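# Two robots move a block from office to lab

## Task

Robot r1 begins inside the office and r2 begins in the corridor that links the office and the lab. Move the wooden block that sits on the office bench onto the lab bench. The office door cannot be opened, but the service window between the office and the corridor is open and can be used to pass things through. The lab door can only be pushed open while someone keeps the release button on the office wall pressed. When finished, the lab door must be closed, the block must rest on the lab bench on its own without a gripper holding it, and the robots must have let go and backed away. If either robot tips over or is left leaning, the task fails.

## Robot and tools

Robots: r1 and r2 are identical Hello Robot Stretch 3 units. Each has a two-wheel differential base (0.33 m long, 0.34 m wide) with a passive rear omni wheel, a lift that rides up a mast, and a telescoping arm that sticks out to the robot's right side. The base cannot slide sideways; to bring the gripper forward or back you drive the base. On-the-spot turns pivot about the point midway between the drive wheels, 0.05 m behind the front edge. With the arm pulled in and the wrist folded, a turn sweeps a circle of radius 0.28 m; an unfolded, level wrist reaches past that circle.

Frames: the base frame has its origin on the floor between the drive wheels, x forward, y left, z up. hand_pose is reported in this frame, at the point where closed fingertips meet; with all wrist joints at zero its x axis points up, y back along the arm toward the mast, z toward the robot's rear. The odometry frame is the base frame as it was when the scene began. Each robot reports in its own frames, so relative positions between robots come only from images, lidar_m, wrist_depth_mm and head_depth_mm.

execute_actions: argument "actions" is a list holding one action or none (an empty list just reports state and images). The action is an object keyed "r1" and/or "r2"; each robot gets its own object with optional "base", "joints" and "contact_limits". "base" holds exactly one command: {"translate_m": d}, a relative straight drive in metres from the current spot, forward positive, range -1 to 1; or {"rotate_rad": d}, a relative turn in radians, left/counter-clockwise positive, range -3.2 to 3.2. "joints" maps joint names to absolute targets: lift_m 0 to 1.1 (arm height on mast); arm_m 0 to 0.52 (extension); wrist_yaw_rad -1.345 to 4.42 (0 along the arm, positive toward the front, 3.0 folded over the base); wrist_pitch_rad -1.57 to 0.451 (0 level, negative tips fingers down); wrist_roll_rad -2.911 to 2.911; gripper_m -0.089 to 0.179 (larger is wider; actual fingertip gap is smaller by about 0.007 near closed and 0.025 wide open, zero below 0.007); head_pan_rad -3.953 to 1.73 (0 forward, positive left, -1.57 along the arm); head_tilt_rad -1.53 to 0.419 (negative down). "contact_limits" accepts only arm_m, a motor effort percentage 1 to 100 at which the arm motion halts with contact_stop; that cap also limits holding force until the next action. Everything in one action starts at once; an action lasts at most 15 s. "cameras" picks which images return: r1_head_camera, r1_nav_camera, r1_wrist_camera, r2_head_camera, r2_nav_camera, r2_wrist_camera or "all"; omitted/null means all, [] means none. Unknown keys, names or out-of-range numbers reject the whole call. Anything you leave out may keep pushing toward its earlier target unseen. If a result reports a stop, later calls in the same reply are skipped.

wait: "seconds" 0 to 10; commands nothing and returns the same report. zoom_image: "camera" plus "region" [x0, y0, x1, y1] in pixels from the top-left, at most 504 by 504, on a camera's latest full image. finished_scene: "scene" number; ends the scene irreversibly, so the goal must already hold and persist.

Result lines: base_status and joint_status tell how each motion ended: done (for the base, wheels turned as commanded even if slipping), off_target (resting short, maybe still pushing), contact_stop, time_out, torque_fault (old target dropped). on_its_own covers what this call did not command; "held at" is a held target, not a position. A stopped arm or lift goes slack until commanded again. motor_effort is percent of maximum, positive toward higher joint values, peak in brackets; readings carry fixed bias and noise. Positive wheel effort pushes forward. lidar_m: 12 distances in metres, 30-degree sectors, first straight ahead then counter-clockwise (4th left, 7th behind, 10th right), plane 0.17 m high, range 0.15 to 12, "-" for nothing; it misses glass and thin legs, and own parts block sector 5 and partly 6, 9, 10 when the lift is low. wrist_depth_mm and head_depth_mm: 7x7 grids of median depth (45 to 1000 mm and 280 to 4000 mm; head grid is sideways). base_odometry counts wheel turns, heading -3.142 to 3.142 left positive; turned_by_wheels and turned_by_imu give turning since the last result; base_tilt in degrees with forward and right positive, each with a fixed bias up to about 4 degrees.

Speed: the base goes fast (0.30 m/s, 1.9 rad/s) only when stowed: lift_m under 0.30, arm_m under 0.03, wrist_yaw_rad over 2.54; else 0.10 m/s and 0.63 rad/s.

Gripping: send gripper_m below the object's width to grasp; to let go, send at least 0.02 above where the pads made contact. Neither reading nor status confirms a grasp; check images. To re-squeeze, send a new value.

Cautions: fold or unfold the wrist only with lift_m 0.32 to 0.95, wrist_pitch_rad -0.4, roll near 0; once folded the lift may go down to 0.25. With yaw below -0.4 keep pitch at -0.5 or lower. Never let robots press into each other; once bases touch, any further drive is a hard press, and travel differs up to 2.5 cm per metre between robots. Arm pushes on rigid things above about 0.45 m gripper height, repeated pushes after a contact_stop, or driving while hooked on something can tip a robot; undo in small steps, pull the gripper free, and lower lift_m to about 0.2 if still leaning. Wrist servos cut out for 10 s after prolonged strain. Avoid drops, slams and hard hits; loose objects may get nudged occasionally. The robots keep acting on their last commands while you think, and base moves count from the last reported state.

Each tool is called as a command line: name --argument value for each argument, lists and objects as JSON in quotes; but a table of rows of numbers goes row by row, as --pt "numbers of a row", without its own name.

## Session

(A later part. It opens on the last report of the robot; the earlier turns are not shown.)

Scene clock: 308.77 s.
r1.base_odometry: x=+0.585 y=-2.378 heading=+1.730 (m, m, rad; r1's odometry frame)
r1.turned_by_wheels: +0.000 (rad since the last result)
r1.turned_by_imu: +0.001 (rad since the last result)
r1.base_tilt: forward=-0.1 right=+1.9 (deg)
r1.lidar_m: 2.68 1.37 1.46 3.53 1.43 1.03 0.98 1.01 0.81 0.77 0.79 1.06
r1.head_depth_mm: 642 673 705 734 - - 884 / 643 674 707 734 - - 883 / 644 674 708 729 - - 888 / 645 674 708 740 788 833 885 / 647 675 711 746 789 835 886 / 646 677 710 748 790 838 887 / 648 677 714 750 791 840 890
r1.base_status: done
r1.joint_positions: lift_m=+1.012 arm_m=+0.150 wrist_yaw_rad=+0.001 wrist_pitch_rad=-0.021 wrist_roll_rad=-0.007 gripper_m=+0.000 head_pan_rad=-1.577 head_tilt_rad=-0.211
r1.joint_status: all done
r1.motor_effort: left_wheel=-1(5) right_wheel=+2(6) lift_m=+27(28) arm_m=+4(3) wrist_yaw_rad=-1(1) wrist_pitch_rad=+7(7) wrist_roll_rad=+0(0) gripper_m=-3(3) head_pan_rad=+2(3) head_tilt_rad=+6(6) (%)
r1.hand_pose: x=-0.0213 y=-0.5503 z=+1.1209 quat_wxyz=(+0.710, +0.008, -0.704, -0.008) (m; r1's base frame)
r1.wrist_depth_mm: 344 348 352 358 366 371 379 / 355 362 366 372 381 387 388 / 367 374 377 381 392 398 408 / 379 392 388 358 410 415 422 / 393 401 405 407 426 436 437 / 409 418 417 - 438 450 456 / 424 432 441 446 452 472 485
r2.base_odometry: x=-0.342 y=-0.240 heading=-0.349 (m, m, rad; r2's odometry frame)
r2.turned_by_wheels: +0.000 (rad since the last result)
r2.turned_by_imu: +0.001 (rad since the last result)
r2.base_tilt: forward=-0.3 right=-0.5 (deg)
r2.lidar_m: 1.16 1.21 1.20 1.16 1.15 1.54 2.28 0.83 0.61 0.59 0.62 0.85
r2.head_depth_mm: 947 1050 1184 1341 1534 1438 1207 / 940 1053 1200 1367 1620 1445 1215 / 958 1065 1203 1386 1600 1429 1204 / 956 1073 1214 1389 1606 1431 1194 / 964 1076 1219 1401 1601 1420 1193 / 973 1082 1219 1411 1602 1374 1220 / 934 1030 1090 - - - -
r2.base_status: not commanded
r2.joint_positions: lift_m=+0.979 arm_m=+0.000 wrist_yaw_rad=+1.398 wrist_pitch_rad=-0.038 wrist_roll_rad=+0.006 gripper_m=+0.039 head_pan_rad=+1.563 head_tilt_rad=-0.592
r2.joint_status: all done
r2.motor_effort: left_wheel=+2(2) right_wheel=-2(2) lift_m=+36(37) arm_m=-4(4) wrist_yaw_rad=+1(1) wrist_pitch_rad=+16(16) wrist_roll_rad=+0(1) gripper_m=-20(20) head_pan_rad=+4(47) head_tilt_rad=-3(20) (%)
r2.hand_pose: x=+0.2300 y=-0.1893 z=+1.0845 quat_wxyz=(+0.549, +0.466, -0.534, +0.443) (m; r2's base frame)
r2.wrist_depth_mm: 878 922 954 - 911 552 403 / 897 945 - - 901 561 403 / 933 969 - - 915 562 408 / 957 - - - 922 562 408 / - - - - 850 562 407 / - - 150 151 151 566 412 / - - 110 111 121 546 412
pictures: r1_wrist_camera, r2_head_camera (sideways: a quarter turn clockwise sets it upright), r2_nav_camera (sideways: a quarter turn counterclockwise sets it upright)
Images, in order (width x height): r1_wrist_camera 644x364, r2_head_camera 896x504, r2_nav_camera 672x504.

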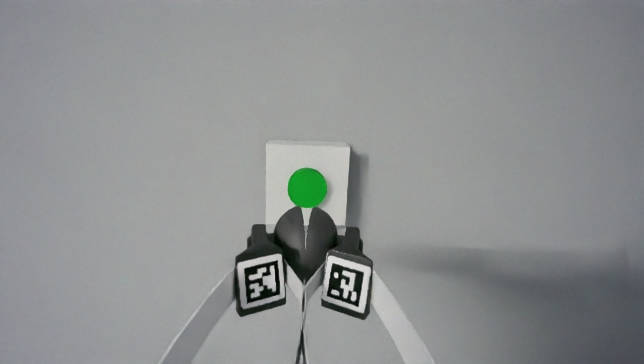

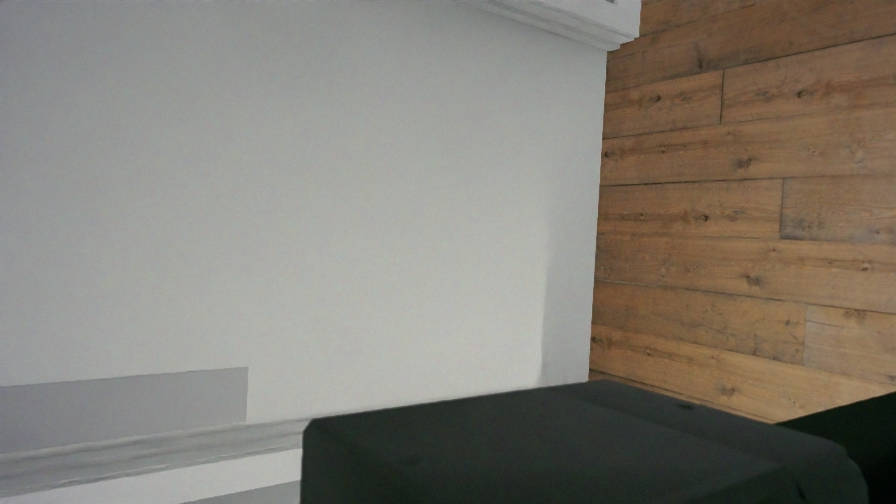

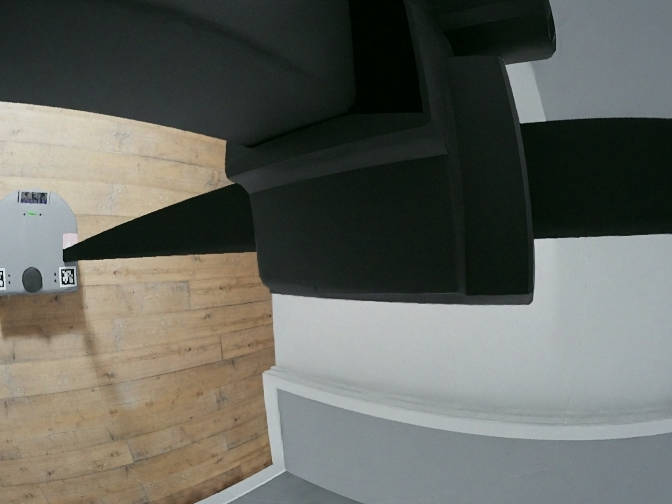

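execute_actions --actions '[{"r2":{"base":{"translate_m":0.09}}}]' --cameras '[]'

execute_actions --actions '[{"r2":{"base":{"rotate_rad":-1.555},"joints":{"head_pan_rad":-3.14,"head_tilt_rad":-0.5}},"r1":{"joints":{"arm_m":0.27}}}]' --cameras '["r1_wrist_camera","r2_nav_camera"]'

Scene clock: 315.77 s.
r1.base_odometry: x=+0.585 y=-2.378 heading=+1.730 (m, m, rad; r1's odometry frame)
r1.turned_by_wheels: +0.000 (rad since the last result)
r1.turned_by_imu: +0.001 (rad since the last result)
r1.base_tilt: forward=-0.1 right=+1.9 (deg)
r1.lidar_m: 2.69 1.37 1.46 3.52 1.43 1.02 0.98 1.00 0.81 0.77 0.79 1.06
r1.head_depth_mm: 642 672 705 735 - - 885 / 644 674 706 732 - - 884 / 644 675 707 729 - - 886 / 644 674 709 741 789 834 886 / 646 677 710 748 788 836 887 / 648 677 709 749 791 837 891 / 648 678 712 751 792 839 890
r1.base_status: not commanded
r1.joint_positions: lift_m=+1.012 arm_m=+0.150 wrist_yaw_rad=+0.001 wrist_pitch_rad=-0.021 wrist_roll_rad=-0.007 gripper_m=+0.000 head_pan_rad=-1.577 head_tilt_rad=-0.211
r1.joint_status: not commanded
r1.motor_effort: left_wheel=-1(1) right_wheel=+1(1) lift_m=+27(27) arm_m=+3(3) wrist_yaw_rad=+1(0) wrist_pitch_rad=+7(7) wrist_roll_rad=+0(0) gripper_m=-2(2) head_pan_rad=+2(3) head_tilt_rad=+6(6) (%)
r1.hand_pose: x=-0.0213 y=-0.5503 z=+1.1209 quat_wxyz=(+0.710, +0.008, -0.704, -0.008) (m; r1's base frame)
r1.wrist_depth_mm: 343 351 352 361 368 374 377 / 356 360 367 374 380 383 389 / 367 372 376 385 391 403 406 / 382 383 390 354 408 413 419 / 393 399 408 408 427 433 435 / 407 420 422 - 439 443 459 / 424 429 440 449 456 469 478
r2.base_odometry: x=-0.258 y=-0.270 heading=-0.349 (m, m, rad; r2's odometry frame)
r2.turned_by_wheels: +0.000 (rad since the last result)
r2.turned_by_imu: +0.001 (rad since the last result)
r2.base_tilt: forward=-0.3 right=-0.5 (deg)
r2.lidar_m: 1.07 1.11 1.16 1.16 1.20 1.54 2.28 0.83 0.61 0.59 0.62 0.85
r2.head_depth_mm: 942 1050 1184 1312 1488 1445 1224 / 950 1062 1195 1372 1602 1437 1209 / 955 1057 1197 1385 1600 1428 1213 / 958 1069 1216 1384 1598 1422 1201 / 963 1073 1218 1401 1616 1427 1205 / 972 1078 1211 1410 1615 1378 1216 / 973 1082 1165 - - - -
r2.base_status: done
r2.joint_positions: lift_m=+0.979 arm_m=+0.000 wrist_yaw_rad=+1.398 wrist_pitch_rad=-0.038 wrist_roll_rad=+0.006 gripper_m=+0.039 head_pan_rad=+1.563 head_tilt_rad=-0.592
r2.joint_status: not commanded
r2.motor_effort: left_wheel=+1(5) right_wheel=-1(2) lift_m=+36(36) arm_m=-5(3) wrist_yaw_rad=+1(1) wrist_pitch_rad=+16(17) wrist_roll_rad=+0(0) gripper_m=-20(20) head_pan_rad=+4(5) head_tilt_rad=-3(5) (%)
r2.hand_pose: x=+0.2300 y=-0.1893 z=+1.0845 quat_wxyz=(+0.549, +0.466, -0.534, +0.443) (m; r2's base frame)
r2.wrist_depth_mm: 810 856 877 944 897 558 404 / 842 868 923 944 927 564 407 / 852 893 911 990 897 566 411 / 882 914 966 - 914 571 409 / 899 930 - - 844 573 410 / 944 985 150 151 152 571 414 / 960 - 110 111 122 541 415
pictures: none
No camera images: the call's "cameras" was empty. Leave "cameras" out to get every camera's image.

Scene clock: 319.17 s.
r1.base_odometry: x=+0.585 y=-2.378 heading=+1.730 (m, m, rad; r1's odometry frame)
r1.turned_by_wheels: +0.000 (rad since the last result)
r1.turned_by_imu: +0.000 (rad since the last result)
r1.base_tilt: forward=-0.1 right=+1.9 (deg)
r1.lidar_m: 2.68 1.38 1.47 3.51 1.43 1.02 0.98 1.00 0.81 0.77 0.79 1.06
r1.head_depth_mm: 642 671 707 731 790 829 879 / 642 673 706 - - 830 883 / 643 674 708 730 - 832 885 / 644 676 708 741 788 834 884 / 645 676 710 747 789 835 886 / 645 678 711 748 790 836 890 / 648 679 712 750 793 837 891
r1.base_status: not commanded
r1.joint_positions: lift_m=+1.012 arm_m=+0.270 wrist_yaw_rad=+0.000 wrist_pitch_rad=-0.021 wrist_roll_rad=-0.007 gripper_m=+0.000 head_pan_rad=-1.577 head_tilt_rad=-0.211
r1.joint_status: all done
r1.motor_effort: left_wheel=-1(1) right_wheel=+1(0) lift_m=+27(27) arm_m=+3(8) wrist_yaw_rad=-1(1) wrist_pitch_rad=+7(7) wrist_roll_rad=+0(0) gripper_m=-3(3) head_pan_rad=+2(2) head_tilt_rad=+6(6) (%)
r1.hand_pose: x=-0.0213 y=-0.6703 z=+1.1209 quat_wxyz=(+0.710, +0.008, -0.704, -0.008) (m; r1's base frame)
r1.wrist_depth_mm: 234 237 241 245 251 257 258 / 243 247 250 254 259 263 268 / 251 255 259 263 266 275 278 / 261 265 265 233 277 284 289 / 270 273 275 239 288 294 300 / 277 284 286 - 301 306 313 / 291 294 302 306 314 320 328
r2.base_odometry: x=-0.258 y=-0.270 heading=-1.904 (m, m, rad; r2's odometry frame)
r2.turned_by_wheels: -1.555 (rad since the last result)
r2.turned_by_imu: -1.564 (rad since the last result)
r2.base_tilt: forward=-0.3 right=-0.5 (deg)
r2.lidar_m: 0.59 0.62 0.86 1.07 1.12 1.16 1.16 1.17 1.56 2.14 0.82 0.61
r2.head_depth_mm: 945 1035 1142 - - - - / 950 1036 1158 - - - - / 956 1050 1165 - - - - / 959 1056 1168 1307 1524 - - / 973 1067 1186 1342 1524 - - / 982 1082 1198 1359 1519 - - / 975 1062 1147 1274 1441 - -
r2.base_status: done
r2.joint_positions: lift_m=+0.979 arm_m=+0.000 wrist_yaw_rad=+1.399 wrist_pitch_rad=-0.038 wrist_roll_rad=+0.006 gripper_m=+0.039 head_pan_rad=-3.133 head_tilt_rad=-0.507
r2.joint_status: all done
r2.motor_effort: left_wheel=+3(6) right_wheel=-2(4) lift_m=+36(36) arm_m=-4(4) wrist_yaw_rad=+1(1) wrist_pitch_rad=+16(16) wrist_roll_rad=+0(0) gripper_m=-20(20) head_pan_rad=-3(46) head_tilt_rad=+2(13) (%)
r2.hand_pose: x=+0.2300 y=-0.1891 z=+1.0845 quat_wxyz=(+0.549, +0.466, -0.534, +0.444) (m; r2's base frame)
r2.wrist_depth_mm: 427 439 461 479 504 523 - / 440 456 472 494 512 537 - / 450 465 486 505 535 551 - / 459 482 502 525 557 573 - / 476 486 511 523 563 593 690 / 489 512 149 151 151 622 502 / 502 533 111 111 122 646 678
pictures: r1_wrist_camera, r2_nav_camera (sideways: a quarter turn counterclockwise sets it upright)
Images, in order (width x height): r1_wrist_camera 644x364, r2_nav_camera 672x504.

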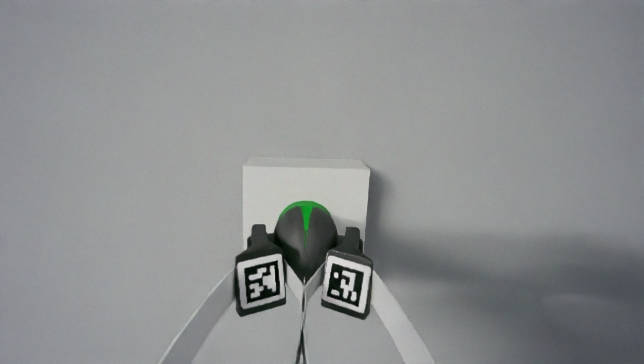

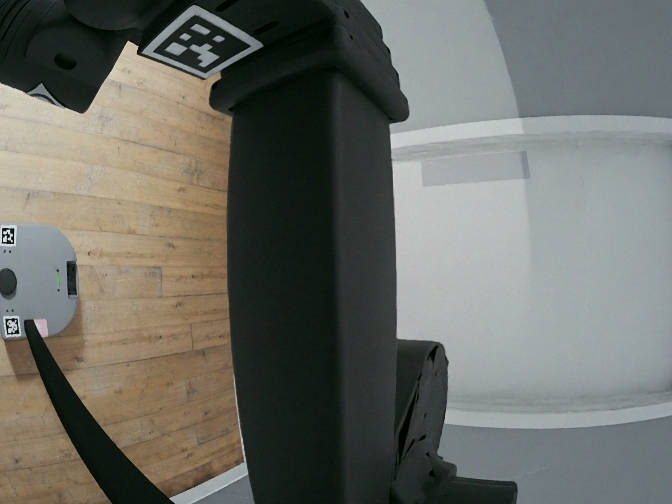

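execute_actions --actions '[{"r2":{"base":{"translate_m":-0.8}},"r1":{"joints":{"arm_m":0.31}}}]' --cameras '["r1_wrist_camera","r2_nav_camera"]'

Scene clock: 330.33 s.
r1.base_odometry: x=+0.585 y=-2.378 heading=+1.730 (m, m, rad; r1's odometry frame)
r1.turned_by_wheels: +0.000 (rad since the last result)
r1.turned_by_imu: +0.001 (rad since the last result)
r1.base_tilt: forward=-0.1 right=+1.9 (deg)
r1.lidar_m: 2.67 1.37 1.46 3.52 1.43 1.02 0.98 1.01 0.81 0.77 0.79 1.07
r1.head_depth_mm: 642 674 705 - 791 830 880 / 644 674 706 - 799 833 883 / 644 675 708 - 800 834 885 / 646 674 710 742 787 834 887 / 645 677 711 748 789 838 886 / 647 678 713 750 792 837 887 / 648 678 713 750 791 839 890
r1.base_status: not commanded
r1.joint_positions: lift_m=+1.012 arm_m=+0.309 wrist_yaw_rad=+0.001 wrist_pitch_rad=-0.021 wrist_roll_rad=-0.007 gripper_m=+0.000 head_pan_rad=-1.577 head_tilt_rad=-0.211
r1.joint_status: all done
r1.motor_effort: left_wheel=-1(1) right_wheel=+0(2) lift_m=+27(28) arm_m=+5(6) wrist_yaw_rad=-1(1) wrist_pitch_rad=+7(7) wrist_roll_rad=+0(0) gripper_m=-3(3) head_pan_rad=+3(3) head_tilt_rad=+7(6) (%)
r1.hand_pose: x=-0.0211 y=-0.7100 z=+1.1209 quat_wxyz=(+0.710, +0.008, -0.704, -0.007) (m; r1's base frame)
r1.wrist_depth_mm: 200 202 205 209 212 216 217 / 206 208 213 216 219 223 228 / 213 216 219 223 228 232 237 / 220 223 223 195 235 239 245 / 229 232 234 196 244 250 255 / 237 241 242 - 255 259 264 / 247 251 256 260 266 271 277
r2.base_odometry: x=+0.004 y=+0.486 heading=-1.904 (m, m, rad; r2's odometry frame)
r2.turned_by_wheels: +0.000 (rad since the last result)
r2.turned_by_imu: +0.004 (rad since the last result)
r2.base_tilt: forward=-0.3 right=-0.5 (deg)
r2.lidar_m: 1.39 1.45 1.12 1.01 0.50 0.37 0.36 0.38 0.52 1.21 1.93 1.43
r2.head_depth_mm: - 294 326 - - - - / - 297 329 - - - - / - 300 332 - - - - / 285 303 336 371 433 - - / 285 306 339 381 437 - - / 287 308 343 385 440 - - / 288 311 346 391 443 - -
r2.base_status: done
r2.joint_positions: lift_m=+0.979 arm_m=+0.000 wrist_yaw_rad=+1.399 wrist_pitch_rad=-0.038 wrist_roll_rad=+0.006 gripper_m=+0.039 head_pan_rad=-3.133 head_tilt_rad=-0.507
r2.joint_status: not commanded
r2.motor_effort: left_wheel=+2(3) right_wheel=-2(5) lift_m=+36(37) arm_m=-4(4) wrist_yaw_rad=+1(1) wrist_pitch_rad=+16(17) wrist_roll_rad=+0(0) gripper_m=-20(20) head_pan_rad=-4(2) head_tilt_rad=+2(3) (%)
r2.hand_pose: x=+0.2300 y=-0.1891 z=+1.0845 quat_wxyz=(+0.549, +0.466, -0.534, +0.444) (m; r2's base frame)
r2.wrist_depth_mm: - - - - - - - / - - - - - - - / - - - - - - - / - - - - - - - / - - - - - - - / - - 149 151 151 - - / - - 110 111 122 - -
pictures: r1_wrist_camera, r2_nav_camera (sideways: a quarter turn counterclockwise sets it upright)
Images, in order (width x height): r1_wrist_camera 644x364, r2_nav_camera 672x504.

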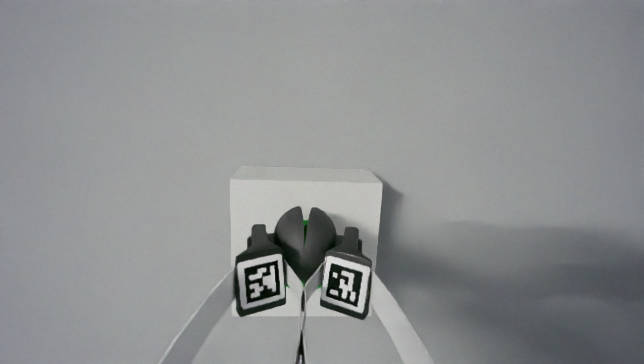

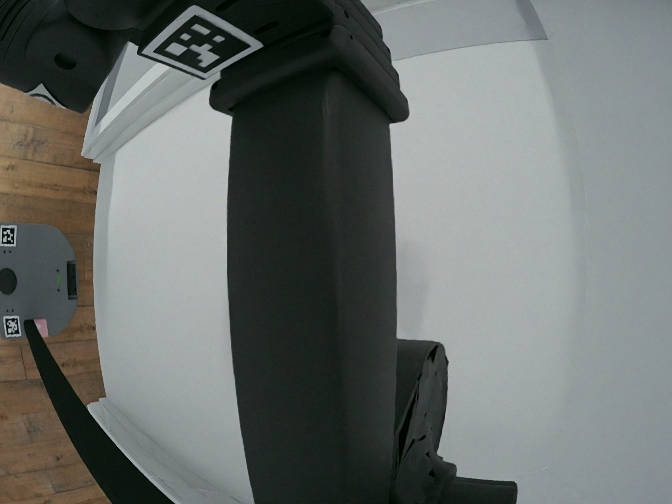

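execute_actions --actions '[{"r1":{"joints":{"arm_m":0.345},"contact_limits":{"arm_m":16}}}]' --cameras '["r1_wrist_camera"]'

execute_actions --actions '[{"r2":{"base":{"translate_m":-0.17}}}]' --cameras '["r2_nav_camera"]'

Scene clock: 333.17 s.
r1.base_odometry: x=+0.585 y=-2.378 heading=+1.730 (m, m, rad; r1's odometry frame)
r1.turned_by_wheels: +0.000 (rad since the last result)
r1.turned_by_imu: +0.014 (rad since the last result)
r1.base_tilt: forward=-1.1 right=+0.4 (deg)
r1.lidar_m: 2.72 1.37 1.48 3.51 1.41 1.02 0.98 1.01 0.81 0.78 0.80 1.08
r1.head_depth_mm: 675 704 734 - 812 849 895 / 677 705 738 - 819 851 898 / 679 708 739 - 822 852 901 / 680 710 741 771 816 857 903 / 683 711 743 779 818 858 905 / 684 715 745 782 819 862 911 / 686 716 749 783 823 866 914
r1.base_status: not commanded
r1.joint_positions: lift_m=+1.012 arm_m=+0.344 wrist_yaw_rad=+0.013 wrist_pitch_rad=-0.093 wrist_roll_rad=-0.007 gripper_m=+0.000 head_pan_rad=-1.577 head_tilt_rad=-0.211
r1.joint_status: all done
r1.motor_effort: left_wheel=-2(6) right_wheel=+1(1) lift_m=+27(27) arm_m=+12(14) wrist_yaw_rad=-10(10) wrist_pitch_rad=+29(29) wrist_roll_rad=+0(0) gripper_m=-4(4) head_pan_rad=+3(3) head_tilt_rad=+6(6) (%)
r1.contact_limits: arm_m 16 (drawing in: default 17, maximum 28; extending or still: default 23, maximum 38)
r1.hand_pose: x=-0.0181 y=-0.7414 z=+1.1028 quat_wxyz=(+0.709, +0.038, -0.703, -0.028) (m; r1's base frame)
r1.wrist_depth_mm: 196 197 200 201 203 205 207 / 205 206 207 209 211 211 215 / 213 216 216 219 220 223 223 / 224 224 222 192 230 234 235 / 233 235 232 195 242 242 243 / 245 247 246 - 253 257 258 / 255 258 262 266 267 269 271
r2.base_odometry: x=+0.004 y=+0.486 heading=-1.904 (m, m, rad; r2's odometry frame)
r2.turned_by_wheels: +0.000 (rad since the last result)
r2.turned_by_imu: +0.001 (rad since the last result)
r2.base_tilt: forward=-0.3 right=-0.5 (deg)
r2.lidar_m: 1.39 1.45 1.13 1.01 0.50 0.37 0.36 0.38 0.52 1.20 1.93 1.43
r2.head_depth_mm: - 294 326 - - - - / - 297 329 - - - - / - 300 332 - - - - / 284 303 335 371 432 - - / 285 305 339 381 436 - - / 287 308 343 386 439 - - / 288 312 346 390 442 - -
r2.base_status: not commanded
r2.joint_positions: lift_m=+0.979 arm_m=+0.000 wrist_yaw_rad=+1.399 wrist_pitch_rad=-0.038 wrist_roll_rad=+0.006 gripper_m=+0.039 head_pan_rad=-3.133 head_tilt_rad=-0.507
r2.joint_status: not commanded
r2.motor_effort: left_wheel=+2(2) right_wheel=-1(1) lift_m=+36(36) arm_m=-5(4) wrist_yaw_rad=+1(1) wrist_pitch_rad=+16(16) wrist_roll_rad=+0(0) gripper_m=-20(20) head_pan_rad=-4(3) head_tilt_rad=+3(1) (%)
r2.hand_pose: x=+0.2300 y=-0.1891 z=+1.0845 quat_wxyz=(+0.549, +0.466, -0.534, +0.444) (m; r2's base frame)
r2.wrist_depth_mm: - - - - - - - / - - - - - - - / - - - - - - - / - - - - - - - / - - - - - - - / - - 149 151 152 - - / - - 110 111 121 - -
pictures: r1_wrist_camera
Images, in order (width x height): r1_wrist_camera 644x364.

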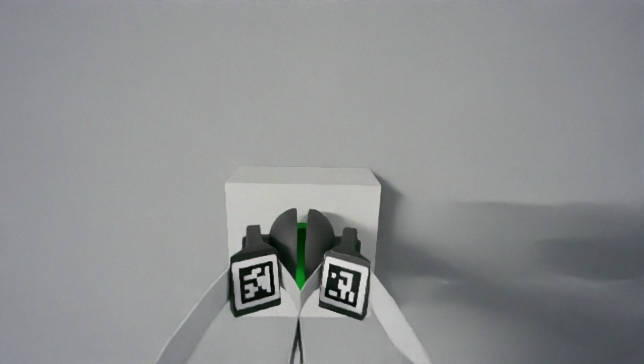

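Scene clock: 335.90 s.
r1.base_odometry: x=+0.585 y=-2.378 heading=+1.730 (m, m, rad; r1's odometry frame)
r1.turned_by_wheels: +0.000 (rad since the last result)
r1.turned_by_imu: +0.000 (rad since the last result)
r1.base_tilt: forward=-1.0 right=+0.5 (deg)
r1.lidar_m: 2.71 1.37 1.49 3.51 1.41 1.02 0.98 1.01 0.81 0.77 0.80 1.09
r1.head_depth_mm: 675 703 735 - 813 850 893 / 676 706 738 - 820 851 896 / 679 709 739 - 824 854 899 / 680 709 741 769 816 857 902 / 684 712 743 780 818 860 907 / 684 715 746 782 821 862 907 / 686 717 748 784 824 868 911
r1.base_status: not commanded
r1.joint_positions: lift_m=+1.012 arm_m=+0.344 wrist_yaw_rad=+0.013 wrist_pitch_rad=-0.093 wrist_roll_rad=-0.007 gripper_m=+0.000 head_pan_rad=-1.577 head_tilt_rad=-0.211
r1.joint_status: not commanded
r1.motor_effort: left_wheel=-3(3) right_wheel=+0(0) lift_m=+27(27) arm_m=+12(12) wrist_yaw_rad=-9(10) wrist_pitch_rad=+29(29) wrist_roll_rad=+0(1) gripper_m=-3(4) head_pan_rad=+3(3) head_tilt_rad=+6(6) (%)
r1.hand_pose: x=-0.0181 y=-0.7414 z=+1.1028 quat_wxyz=(+0.709, +0.038, -0.703, -0.028) (m; r1's base frame)
r1.wrist_depth_mm: 196 199 199 200 202 205 206 / 204 206 208 209 212 214 215 / 213 215 217 218 220 222 224 / 223 224 221 193 231 233 235 / 232 235 230 195 240 244 246 / 244 245 245 - 254 254 258 / 257 258 264 266 267 270 273
r2.base_odometry: x=+0.060 y=+0.646 heading=-1.904 (m, m, rad; r2's odometry frame)
r2.turned_by_wheels: +0.000 (rad since the last result)
r2.turned_by_imu: +0.003 (rad since the last result)
r2.base_tilt: forward=-0.3 right=-0.5 (deg)
r2.lidar_m: 1.56 1.51 1.13 0.49 0.33 0.27 0.27 0.31 0.46 0.46 2.16 1.61
r2.head_depth_mm: - - - - - - - / - - - - - - - / - - - - - - - / - - - 292 327 - - / - - - 296 336 - - / - - - 305 351 - - / - - 289 318 365 - -
r2.base_status: done
r2.joint_positions: lift_m=+0.980 arm_m=+0.000 wrist_yaw_rad=+1.400 wrist_pitch_rad=-0.039 wrist_roll_rad=+0.006 gripper_m=+0.039 head_pan_rad=-3.133 head_tilt_rad=-0.506
r2.joint_status: not commanded
r2.motor_effort: left_wheel=-2(17) right_wheel=-2(17) lift_m=+36(36) arm_m=-4(4) wrist_yaw_rad=+0(1) wrist_pitch_rad=+16(17) wrist_roll_rad=+1(0) gripper_m=-20(20) head_pan_rad=-4(3) head_tilt_rad=+4(3) (%)
r2.hand_pose: x=+0.2300 y=-0.1889 z=+1.0843 quat_wxyz=(+0.549, +0.467, -0.533, +0.444) (m; r2's base frame)
r2.wrist_depth_mm: - - - - - - - / - - - - - - - / - - - - - - - / - - - - - - - / - - - - - - - / - - 152 152 152 - - / - - 108 109 116 - -
pictures: r2_nav_camera (sideways: a quarter turn counterclockwise sets it upright)
Images, in order (width x height): r2_nav_camera 672x504.

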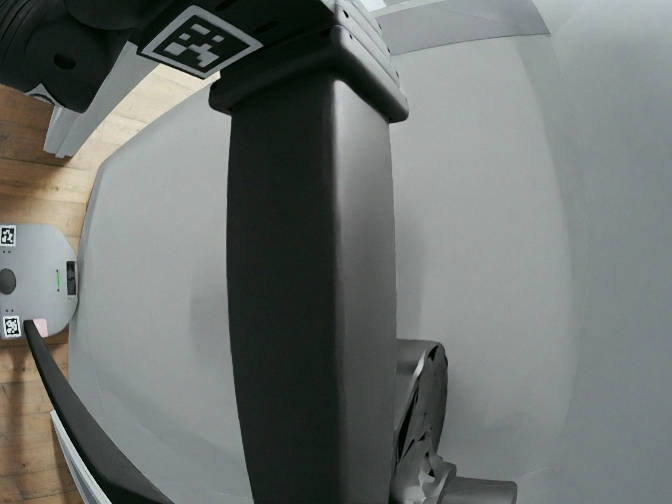

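Opening.

execute_actions --actions '[{"r2":{"base":{"translate_m":-0.8}}}]' --cameras '["r2_nav_camera"]'

execute_actions --actions '[{"r2":{"base":{"translate_m":-0.6},"joints":{"head_pan_rad":-2.0}},"r1":{"joints":{"arm_m":0.05,"wrist_pitch_rad":0}}}]' --cameras '["r2_nav_camera","r2_head_camera"]'

Scene clock: 346.37 s.
r1.base_odometry: x=+0.585 y=-2.378 heading=+1.730 (m, m, rad; r1's odometry frame)
r1.turned_by_wheels: +0.000 (rad since the last result)
r1.turned_by_imu: +0.001 (rad since the last result)
r1.base_tilt: forward=-1.0 right=+0.4 (deg)
r1.lidar_m: 2.72 1.37 1.48 3.50 1.41 1.02 0.98 1.01 0.81 0.78 0.80 1.08
r1.head_depth_mm: 675 705 736 - 810 847 894 / 677 705 737 - 818 850 897 / 681 707 741 - 823 854 900 / 681 708 743 772 815 858 904 / 683 712 743 779 819 860 906 / 686 716 746 780 820 865 910 / 688 715 748 783 821 868 914
r1.base_status: not commanded
r1.joint_positions: lift_m=+1.012 arm_m=+0.344 wrist_yaw_rad=+0.013 wrist_pitch_rad=-0.093 wrist_roll_rad=-0.007 gripper_m=+0.000 head_pan_rad=-1.577 head_tilt_rad=-0.211
r1.joint_status: not commanded
r1.motor_effort: left_wheel=-2(2) right_wheel=+1(1) lift_m=+26(26) arm_m=+12(12) wrist_yaw_rad=-10(8) wrist_pitch_rad=+29(29) wrist_roll_rad=+0(0) gripper_m=-5(4) head_pan_rad=+3(3) head_tilt_rad=+6(6) (%)
r1.hand_pose: x=-0.0181 y=-0.7414 z=+1.1028 quat_wxyz=(+0.709, +0.038, -0.703, -0.028) (m; r1's base frame)
r1.wrist_depth_mm: 197 198 200 201 202 205 205 / 204 206 207 209 212 213 215 / 213 213 216 219 220 223 225 / 222 225 222 192 230 233 236 / 233 235 232 194 241 243 246 / 243 246 245 - 253 254 258 / 257 257 262 265 267 269 272
r2.base_odometry: x=+0.321 y=+1.402 heading=-1.904 (m, m, rad; r2's odometry frame)
r2.turned_by_wheels: +0.000 (rad since the last result)
r2.turned_by_imu: +0.005 (rad since the last result)
r2.base_tilt: forward=-0.3 right=-0.5 (deg)
r2.lidar_m: 2.35 0.50 0.26 0.21 0.21 0.24 1.94 1.27 0.94 1.57 0.79 0.70
r2.head_depth_mm: 1601 1745 1955 - - - - / 1620 1785 1998 - - - - / 1635 1802 2015 - - - - / 1649 1817 2020 2247 1901 - - / 1654 1829 2062 2249 1912 - - / 1697 1886 2074 2289 1903 - - / 1687 1866 2087 2282 1942 - -
r2.base_status: done
r2.joint_positions: lift_m=+0.980 arm_m=+0.000 wrist_yaw_rad=+1.400 wrist_pitch_rad=-0.039 wrist_roll_rad=+0.006 gripper_m=+0.039 head_pan_rad=-3.133 head_tilt_rad=-0.506
r2.joint_status: not commanded
r2.motor_effort: left_wheel=+0(12) right_wheel=-2(10) lift_m=+35(35) arm_m=-4(4) wrist_yaw_rad=+0(0) wrist_pitch_rad=+17(16) wrist_roll_rad=+0(0) gripper_m=-20(20) head_pan_rad=-3(3) head_tilt_rad=+2(2) (%)
r2.hand_pose: x=+0.2300 y=-0.1888 z=+1.0843 quat_wxyz=(+0.549, +0.467, -0.533, +0.444) (m; r2's base frame)
r2.wrist_depth_mm: - - - - 579 500 523 / - - - - 553 513 540 / - - - - 562 535 559 / - - - - 572 552 573 / - - - - 555 574 595 / - - 152 152 153 583 619 / - - 108 109 116 618 641
pictures: r2_nav_camera (sideways: a quarter turn counterclockwise sets it upright)
Images, in order (width x height): r2_nav_camera 672x504.

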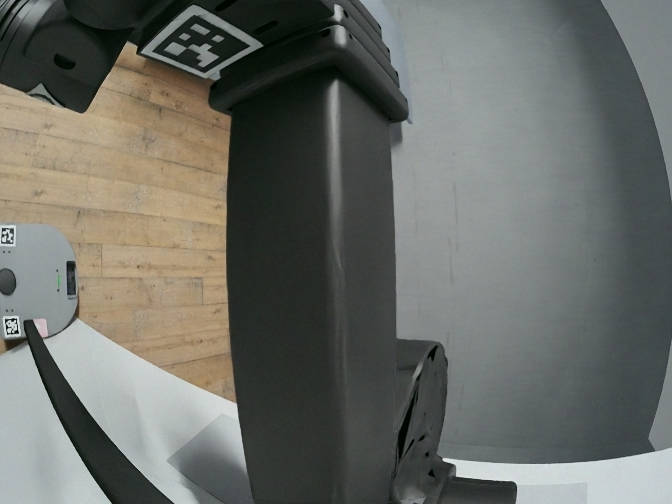

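Scene clock: 353.30 s.
r1.base_odometry: x=+0.585 y=-2.378 heading=+1.730 (m, m, rad; r1's odometry frame)
r1.turned_by_wheels: +0.000 (rad since the last result)
r1.turned_by_imu: -0.015 (rad since the last result)
r1.base_tilt: forward=-0.2 right=+1.9 (deg)
r1.lidar_m: 2.66 1.37 1.46 3.53 1.44 1.02 0.98 1.00 0.81 0.77 0.79 1.06
r1.head_depth_mm: 643 673 706 741 - - - / 644 674 709 745 776 - - / 644 674 707 727 - - - / 644 675 709 736 788 832 883 / 647 677 708 749 790 834 886 / 647 677 712 748 789 837 887 / 648 678 712 749 792 837 889
r1.base_status: not commanded
r1.joint_positions: lift_m=+1.012 arm_m=+0.050 wrist_yaw_rad=+0.000 wrist_pitch_rad=-0.021 wrist_roll_rad=-0.007 gripper_m=+0.000 head_pan_rad=-1.577 head_tilt_rad=-0.209
r1.joint_status: all done
r1.motor_effort: left_wheel=-1(6) right_wheel=+1(14) lift_m=+26(26) arm_m=-3(7) wrist_yaw_rad=+0(10) wrist_pitch_rad=+6(29) wrist_roll_rad=+0(0) gripper_m=-3(4) head_pan_rad=+3(2) head_tilt_rad=+6(6) (%)
r1.hand_pose: x=-0.0215 y=-0.4511 z=+1.1212 quat_wxyz=(+0.710, +0.008, -0.704, -0.008) (m; r1's base frame)
r1.wrist_depth_mm: 436 442 446 456 465 474 478 / 450 452 464 470 476 492 500 / 465 470 478 483 496 508 518 / 480 485 500 465 513 533 540 / 502 504 509 - 537 544 557 / 514 526 528 - 554 570 581 / 532 547 555 573 583 590 615
r2.base_odometry: x=+0.517 y=+1.969 heading=-1.904 (m, m, rad; r2's odometry frame)
r2.turned_by_wheels: +0.000 (rad since the last result)
r2.turned_by_imu: +0.003 (rad since the last result)
r2.base_tilt: forward=-0.3 right=-0.5 (deg)
r2.lidar_m: 1.17 1.22 1.16 1.13 1.18 1.39 1.34 1.24 0.93 0.90 0.95 1.21
r2.head_depth_mm: 1835 1917 1864 1302 - - - / 2167 2266 1699 1215 - - 1237 / 2639 2774 1687 1181 - - 1259 / 3275 3518 1667 1135 - - 1250 / 3170 3530 1650 1120 - - - / 3149 3366 3479 1066 2006 - - / 3016 3275 3442 1052 1975 - -
r2.base_status: done
r2.joint_positions: lift_m=+0.980 arm_m=+0.000 wrist_yaw_rad=+1.400 wrist_pitch_rad=-0.039 wrist_roll_rad=+0.006 gripper_m=+0.039 head_pan_rad=-2.007 head_tilt_rad=-0.506
r2.joint_status: all done
r2.motor_effort: left_wheel=+0(4) right_wheel=+1(6) lift_m=+35(35) arm_m=-4(4) wrist_yaw_rad=+0(0) wrist_pitch_rad=+17(17) wrist_roll_rad=+0(1) gripper_m=-20(20) head_pan_rad=+4(49) head_tilt_rad=+2(1) (%)
r2.hand_pose: x=+0.2300 y=-0.1888 z=+1.0843 quat_wxyz=(+0.549, +0.467, -0.533, +0.444) (m; r2's base frame)
r2.wrist_depth_mm: 910 931 973 - - - - / 926 950 - - - - - / 945 - - - - - - / 989 - - - - - - / - - - - - - - / - - 152 152 152 - - / - - 108 109 116 - -
pictures: r2_head_camera (sideways: a quarter turn clockwise sets it upright), r2_nav_camera (sideways: a quarter turn counterclockwise sets it upright)
Images, in order (width x height): r2_head_camera 896x504, r2_nav_camera 672x504.

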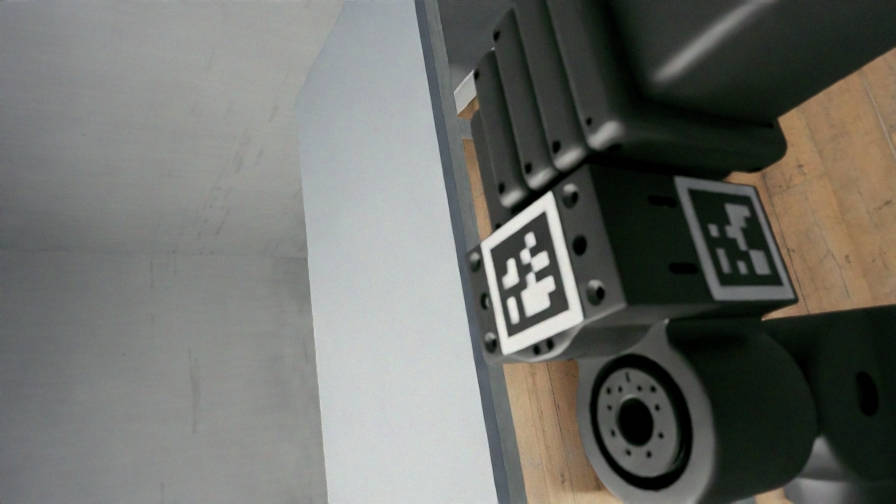

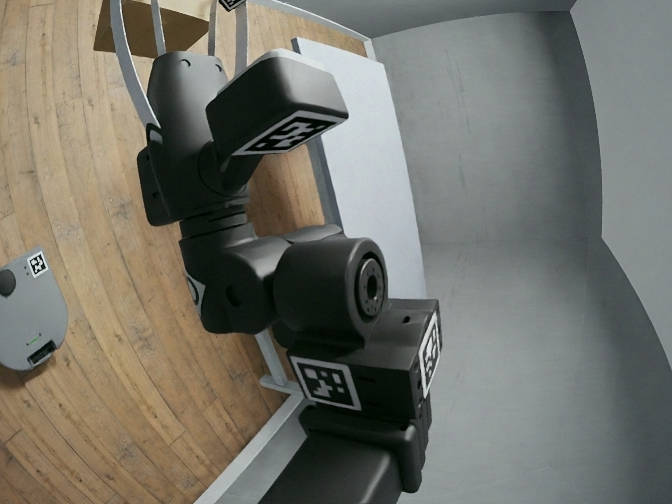

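execute_actions --actions '[{"r2":{"joints":{"wrist_yaw_rad":0,"arm_m":0.45,"lift_m":0.85,"head_pan_rad":-1.57,"head_tilt_rad":-0.7}}}]' --cameras '["r2_wrist_camera","r2_head_camera"]'

execute_actions --actions '[{"r2":{"joints":{"lift_m":0.75}}}]' --cameras '["r2_wrist_camera"]'

Scene clock: 360.70 s.
r1.base_odometry: x=+0.585 y=-2.378 heading=+1.730 (m, m, rad; r1's odometry frame)
r1.turned_by_wheels: +0.000 (rad since the last result)
r1.turned_by_imu: +0.001 (rad since the last result)
r1.base_tilt: forward=-0.1 right=+1.9 (deg)
r1.lidar_m: 2.67 1.37 1.46 3.53 1.43 1.02 0.98 1.01 0.81 0.77 0.79 1.06
r1.head_depth_mm: 642 673 706 742 - - - / 645 673 706 743 775 - - / 645 674 707 729 - - - / 646 675 710 736 787 832 886 / 645 676 711 747 789 833 886 / 648 678 711 749 789 837 888 / 648 678 712 747 790 837 886
r1.base_status: not commanded
r1.joint_positions: lift_m=+1.012 arm_m=+0.050 wrist_yaw_rad=+0.000 wrist_pitch_rad=-0.021 wrist_roll_rad=-0.007 gripper_m=+0.000 head_pan_rad=-1.577 head_tilt_rad=-0.209
r1.joint_status: not commanded
r1.motor_effort: left_wheel=-1(0) right_wheel=+1(1) lift_m=+26(25) arm_m=-3(3) wrist_yaw_rad=+0(0) wrist_pitch_rad=+6(6) wrist_roll_rad=+0(0) gripper_m=-2(1) head_pan_rad=+3(2) head_tilt_rad=+5(5) (%)
r1.hand_pose: x=-0.0215 y=-0.4511 z=+1.1212 quat_wxyz=(+0.710, +0.008, -0.704, -0.008) (m; r1's base frame)
r1.wrist_depth_mm: 435 441 448 455 465 471 481 / 449 458 460 469 481 486 497 / 462 470 482 485 492 509 516 / 480 481 499 464 522 521 537 / 495 505 512 - 542 549 563 / 510 528 524 - 560 574 584 / 538 548 559 565 583 594 607
r2.base_odometry: x=+0.517 y=+1.969 heading=-1.904 (m, m, rad; r2's odometry frame)
r2.turned_by_wheels: +0.000 (rad since the last result)
r2.turned_by_imu: +0.002 (rad since the last result)
r2.base_tilt: forward=-0.3 right=-0.4 (deg)
r2.lidar_m: 1.17 1.22 1.16 1.13 1.18 1.39 1.34 1.24 0.93 0.90 0.95 1.20
r2.head_depth_mm: 3052 3277 1090 - - - 1173 / 3129 3335 - 1930 1528 1347 1155 / 3124 3449 - 2023 1571 1346 1145 / 3157 3361 1051 1991 1520 1338 1148 / 3183 1564 1064 1965 1507 1339 1148 / 3172 3435 1075 1787 1524 1337 1148 / 2703 2816 2563 1973 1581 1329 1145
r2.base_status: not commanded
r2.joint_positions: lift_m=+0.850 arm_m=+0.450 wrist_yaw_rad=+0.001 wrist_pitch_rad=-0.039 wrist_roll_rad=+0.006 gripper_m=+0.039 head_pan_rad=-1.577 head_tilt_rad=-0.691
r2.joint_status: all done
r2.motor_effort: left_wheel=+0(0) right_wheel=+1(1) lift_m=+17(35) arm_m=+3(3) wrist_yaw_rad=-1(4) wrist_pitch_rad=+17(17) wrist_roll_rad=+0(0) gripper_m=-20(19) head_pan_rad=+4(38) head_tilt_rad=-4(18) (%)
r2.hand_pose: x=-0.0213 y=-0.8497 z=+0.9551 quat_wxyz=(+0.705, +0.014, -0.709, -0.014) (m; r2's base frame)
r2.wrist_depth_mm: - - - - - - - / - - - - - - - / - - - - - - - / - - - - - - - / - - 792 715 800 743 744 / - 495 151 151 152 504 504 / 372 376 108 109 116 380 383
pictures: r2_head_camera (sideways: a quarter turn clockwise sets it upright), r2_wrist_camera
Images, in order (width x height): r2_head_camera 896x504, r2_wrist_camera 644x364.

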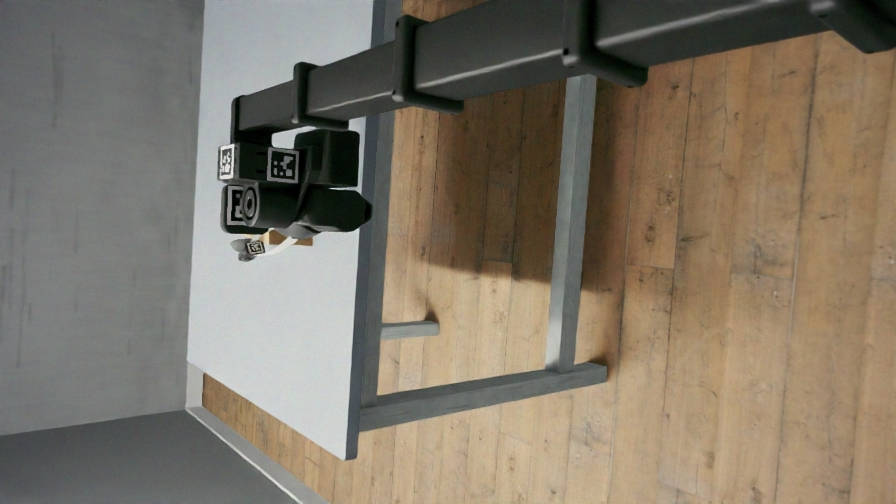

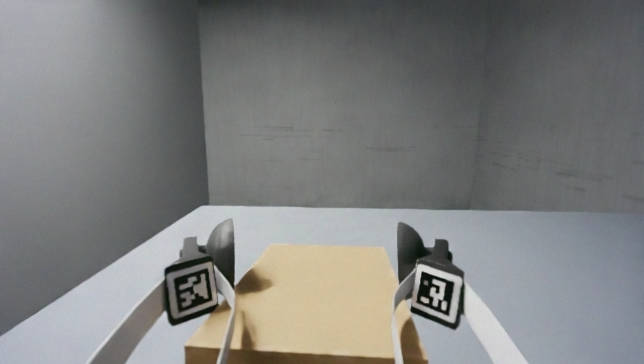

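Scene clock: 362.43 s.
r1.base_odometry: x=+0.585 y=-2.378 heading=+1.730 (m, m, rad; r1's odometry frame)
r1.turned_by_wheels: +0.000 (rad since the last result)
r1.turned_by_imu: +0.000 (rad since the last result)
r1.base_tilt: forward=-0.1 right=+2.0 (deg)
r1.lidar_m: 2.67 1.38 1.46 3.53 1.43 1.02 0.98 1.01 0.81 0.77 0.79 1.06
r1.head_depth_mm: 642 673 707 743 - - - / 644 673 708 744 775 - - / 644 674 708 729 - - - / 645 676 710 735 788 836 883 / 645 677 710 746 789 833 885 / 647 677 710 749 792 834 888 / 649 679 711 750 790 837 890
r1.base_status: not commanded
r1.joint_positions: lift_m=+1.012 arm_m=+0.050 wrist_yaw_rad=+0.000 wrist_pitch_rad=-0.021 wrist_roll_rad=-0.007 gripper_m=+0.000 head_pan_rad=-1.577 head_tilt_rad=-0.209
r1.joint_status: not commanded
r1.motor_effort: left_wheel=+0(1) right_wheel=+1(0) lift_m=+26(26) arm_m=-3(3) wrist_yaw_rad=+0(0) wrist_pitch_rad=+6(6) wrist_roll_rad=+0(0) gripper_m=-2(2) head_pan_rad=+3(2) head_tilt_rad=+6(5) (%)
r1.hand_pose: x=-0.0215 y=-0.4511 z=+1.1212 quat_wxyz=(+0.710, +0.008, -0.704, -0.008) (m; r1's base frame)
r1.wrist_depth_mm: 433 438 447 458 460 476 480 / 449 454 465 470 479 488 501 / 461 471 483 484 504 510 517 / 481 490 499 466 517 522 533 / 500 513 518 - 539 545 557 / 519 523 531 - 557 569 587 / 535 552 564 577 584 599 607
r2.base_odometry: x=+0.517 y=+1.969 heading=-1.904 (m, m, rad; r2's odometry frame)
r2.turned_by_wheels: +0.000 (rad since the last result)
r2.turned_by_imu: +0.000 (rad since the last result)
r2.base_tilt: forward=-0.3 right=-0.5 (deg)
r2.lidar_m: 1.17 1.22 1.17 1.13 1.18 1.38 1.34 1.24 0.93 0.90 0.95 1.21
r2.head_depth_mm: 3055 3389 1086 1943 1532 - - / 3072 3240 1127 1936 1559 1340 1161 / 3142 3348 1185 1912 1566 1351 1157 / 3141 3413 1121 1990 1526 1340 1148 / 3186 1549 1069 1969 1511 1333 1151 / 3152 3431 1061 1796 1508 1334 1146 / 2729 2882 2549 1969 1586 1333 1143
r2.base_status: not commanded
r2.joint_positions: lift_m=+0.750 arm_m=+0.450 wrist_yaw_rad=+0.001 wrist_pitch_rad=-0.039 wrist_roll_rad=+0.006 gripper_m=+0.039 head_pan_rad=-1.577 head_tilt_rad=-0.691
r2.joint_status: all done
r2.motor_effort: left_wheel=-1(0) right_wheel=+1(2) lift_m=+18(20) arm_m=+3(3) wrist_yaw_rad=-1(1) wrist_pitch_rad=+17(16) wrist_roll_rad=+0(0) gripper_m=-20(20) head_pan_rad=+4(4) head_tilt_rad=-5(4) (%)
r2.hand_pose: x=-0.0213 y=-0.8497 z=+0.8551 quat_wxyz=(+0.705, +0.014, -0.709, -0.014) (m; r2's base frame)
r2.wrist_depth_mm: - - - - - - - / - - - - - - - / - - - - - - - / - - 836 828 841 858 871 / - 447 494 451 499 461 463 / 305 307 151 152 152 313 313 / 230 231 108 109 116 236 237
pictures: r2_wrist_camera
Images, in order (width x height): r2_wrist_camera 644x364.

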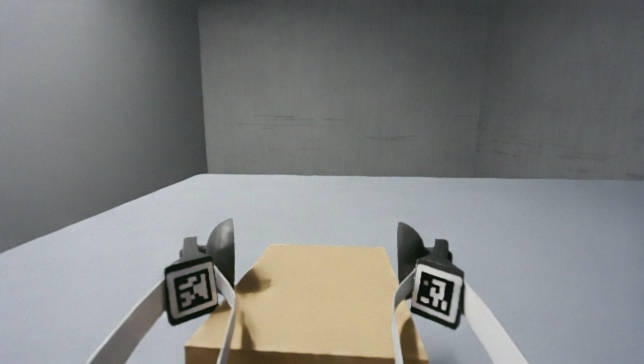

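execute_actions --actions '[{"r2":{"joints":{"lift_m":0.725}}}]' --cameras '["r2_head_camera","r2_wrist_camera"]'

Scene clock: 367.93 s.
r1.base_odometry: x=+0.585 y=-2.378 heading=+1.730 (m, m, rad; r1's odometry frame)
r1.turned_by_wheels: +0.000 (rad since the last result)
r1.turned_by_imu: +0.000 (rad since the last result)
r1.base_tilt: forward=-0.1 right=+2.0 (deg)
r1.lidar_m: 2.66 1.38 1.47 3.53 1.44 1.02 0.98 1.01 0.81 0.77 0.79 1.06
r1.head_depth_mm: 643 675 706 742 - - - / 643 674 707 744 776 - - / 644 675 708 728 - - - / 645 675 708 736 786 833 883 / 646 675 710 747 790 836 885 / 646 679 711 748 789 834 890 / 648 678 712 749 792 835 891
r1.base_status: not commanded
r1.joint_positions: lift_m=+1.012 arm_m=+0.050 wrist_yaw_rad=+0.000 wrist_pitch_rad=-0.021 wrist_roll_rad=-0.007 gripper_m=+0.000 head_pan_rad=-1.577 head_tilt_rad=-0.209
r1.joint_status: not commanded
r1.motor_effort: left_wheel=-1(1) right_wheel=+0(1) lift_m=+26(26) arm_m=-3(3) wrist_yaw_rad=-1(0) wrist_pitch_rad=+6(6) wrist_roll_rad=+0(0) gripper_m=-2(2) head_pan_rad=+2(3) head_tilt_rad=+5(5) (%)
r1.hand_pose: x=-0.0215 y=-0.4511 z=+1.1212 quat_wxyz=(+0.710, +0.008, -0.704, -0.008) (m; r1's base frame)
r1.wrist_depth_mm: 435 441 448 455 463 472 473 / 448 461 464 470 482 488 494 / 464 473 479 484 499 508 513 / 482 491 500 463 516 522 531 / 495 503 511 - 541 545 561 / 514 527 535 - 568 577 579 / 532 549 565 570 586 593 609
r2.base_odometry: x=+0.517 y=+1.969 heading=-1.904 (m, m, rad; r2's odometry frame)
r2.turned_by_wheels: +0.000 (rad since the last result)
r2.turned_by_imu: +0.001 (rad since the last result)
r2.base_tilt: forward=-0.2 right=-0.4 (deg)
r2.lidar_m: 1.17 1.22 1.16 1.13 1.18 1.39 1.34 1.25 0.93 0.90 0.95 1.20
r2.head_depth_mm: 3062 3263 1086 1961 1533 1402 - / 3143 3302 1085 1959 - 1357 1158 / 3195 3409 1123 1871 1560 1342 1149 / 3099 3361 1120 1951 1514 1340 1153 / 3196 1568 1067 1980 1517 1336 1156 / 3212 3491 1066 1784 1514 1336 1149 / 2750 2798 2555 1981 1576 1327 1144
r2.base_status: not commanded
r2.joint_positions: lift_m=+0.725 arm_m=+0.450 wrist_yaw_rad=+0.001 wrist_pitch_rad=-0.033 wrist_roll_rad=+0.006 gripper_m=+0.039 head_pan_rad=-1.577 head_tilt_rad=-0.691
r2.joint_status: all done
r2.motor_effort: left_wheel=+0(0) right_wheel=+1(1) lift_m=+16(13) arm_m=+3(3) wrist_yaw_rad=-1(1) wrist_pitch_rad=+14(16) wrist_roll_rad=+0(0) gripper_m=-18(20) head_pan_rad=+5(4) head_tilt_rad=-4(3) (%)
r2.hand_pose: x=-0.0213 y=-0.8499 z=+0.8315 quat_wxyz=(+0.705, +0.012, -0.709, -0.012) (m; r2's base frame)
r2.wrist_depth_mm: - - - - - - - / - - - - - - - / - - - - - - - / - - 733 730 751 757 781 / 382 384 426 212 430 393 400 / 262 271 151 151 151 268 270 / 198 199 117 117 129 203 203
pictures: r2_head_camera (sideways: a quarter turn clockwise sets it upright), r2_wrist_camera
Images, in order (width x height): r2_head_camera 896x504, r2_wrist_camera 644x364.

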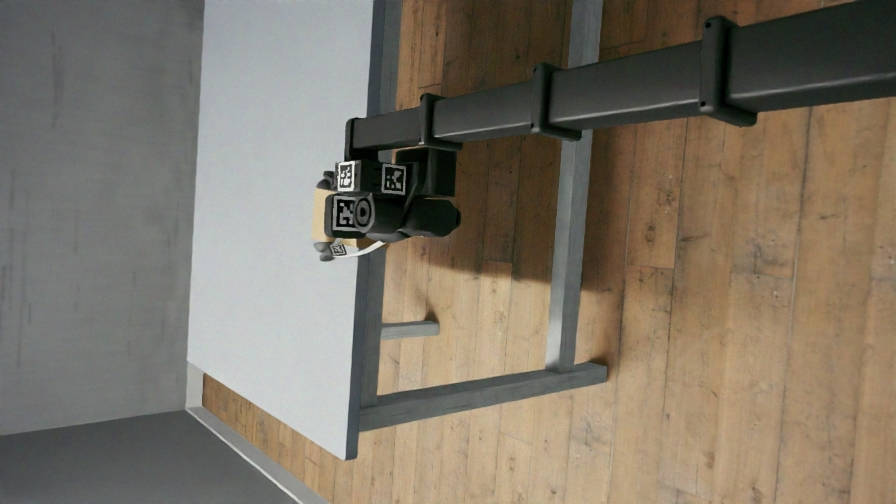

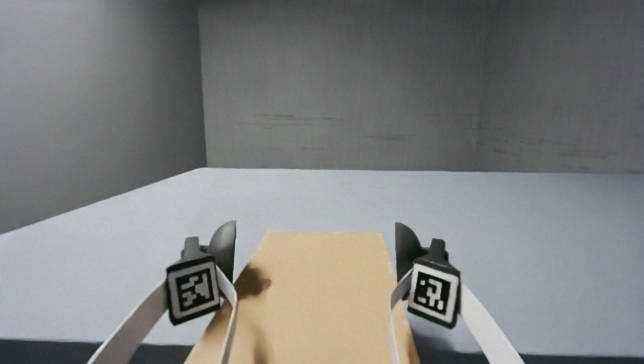

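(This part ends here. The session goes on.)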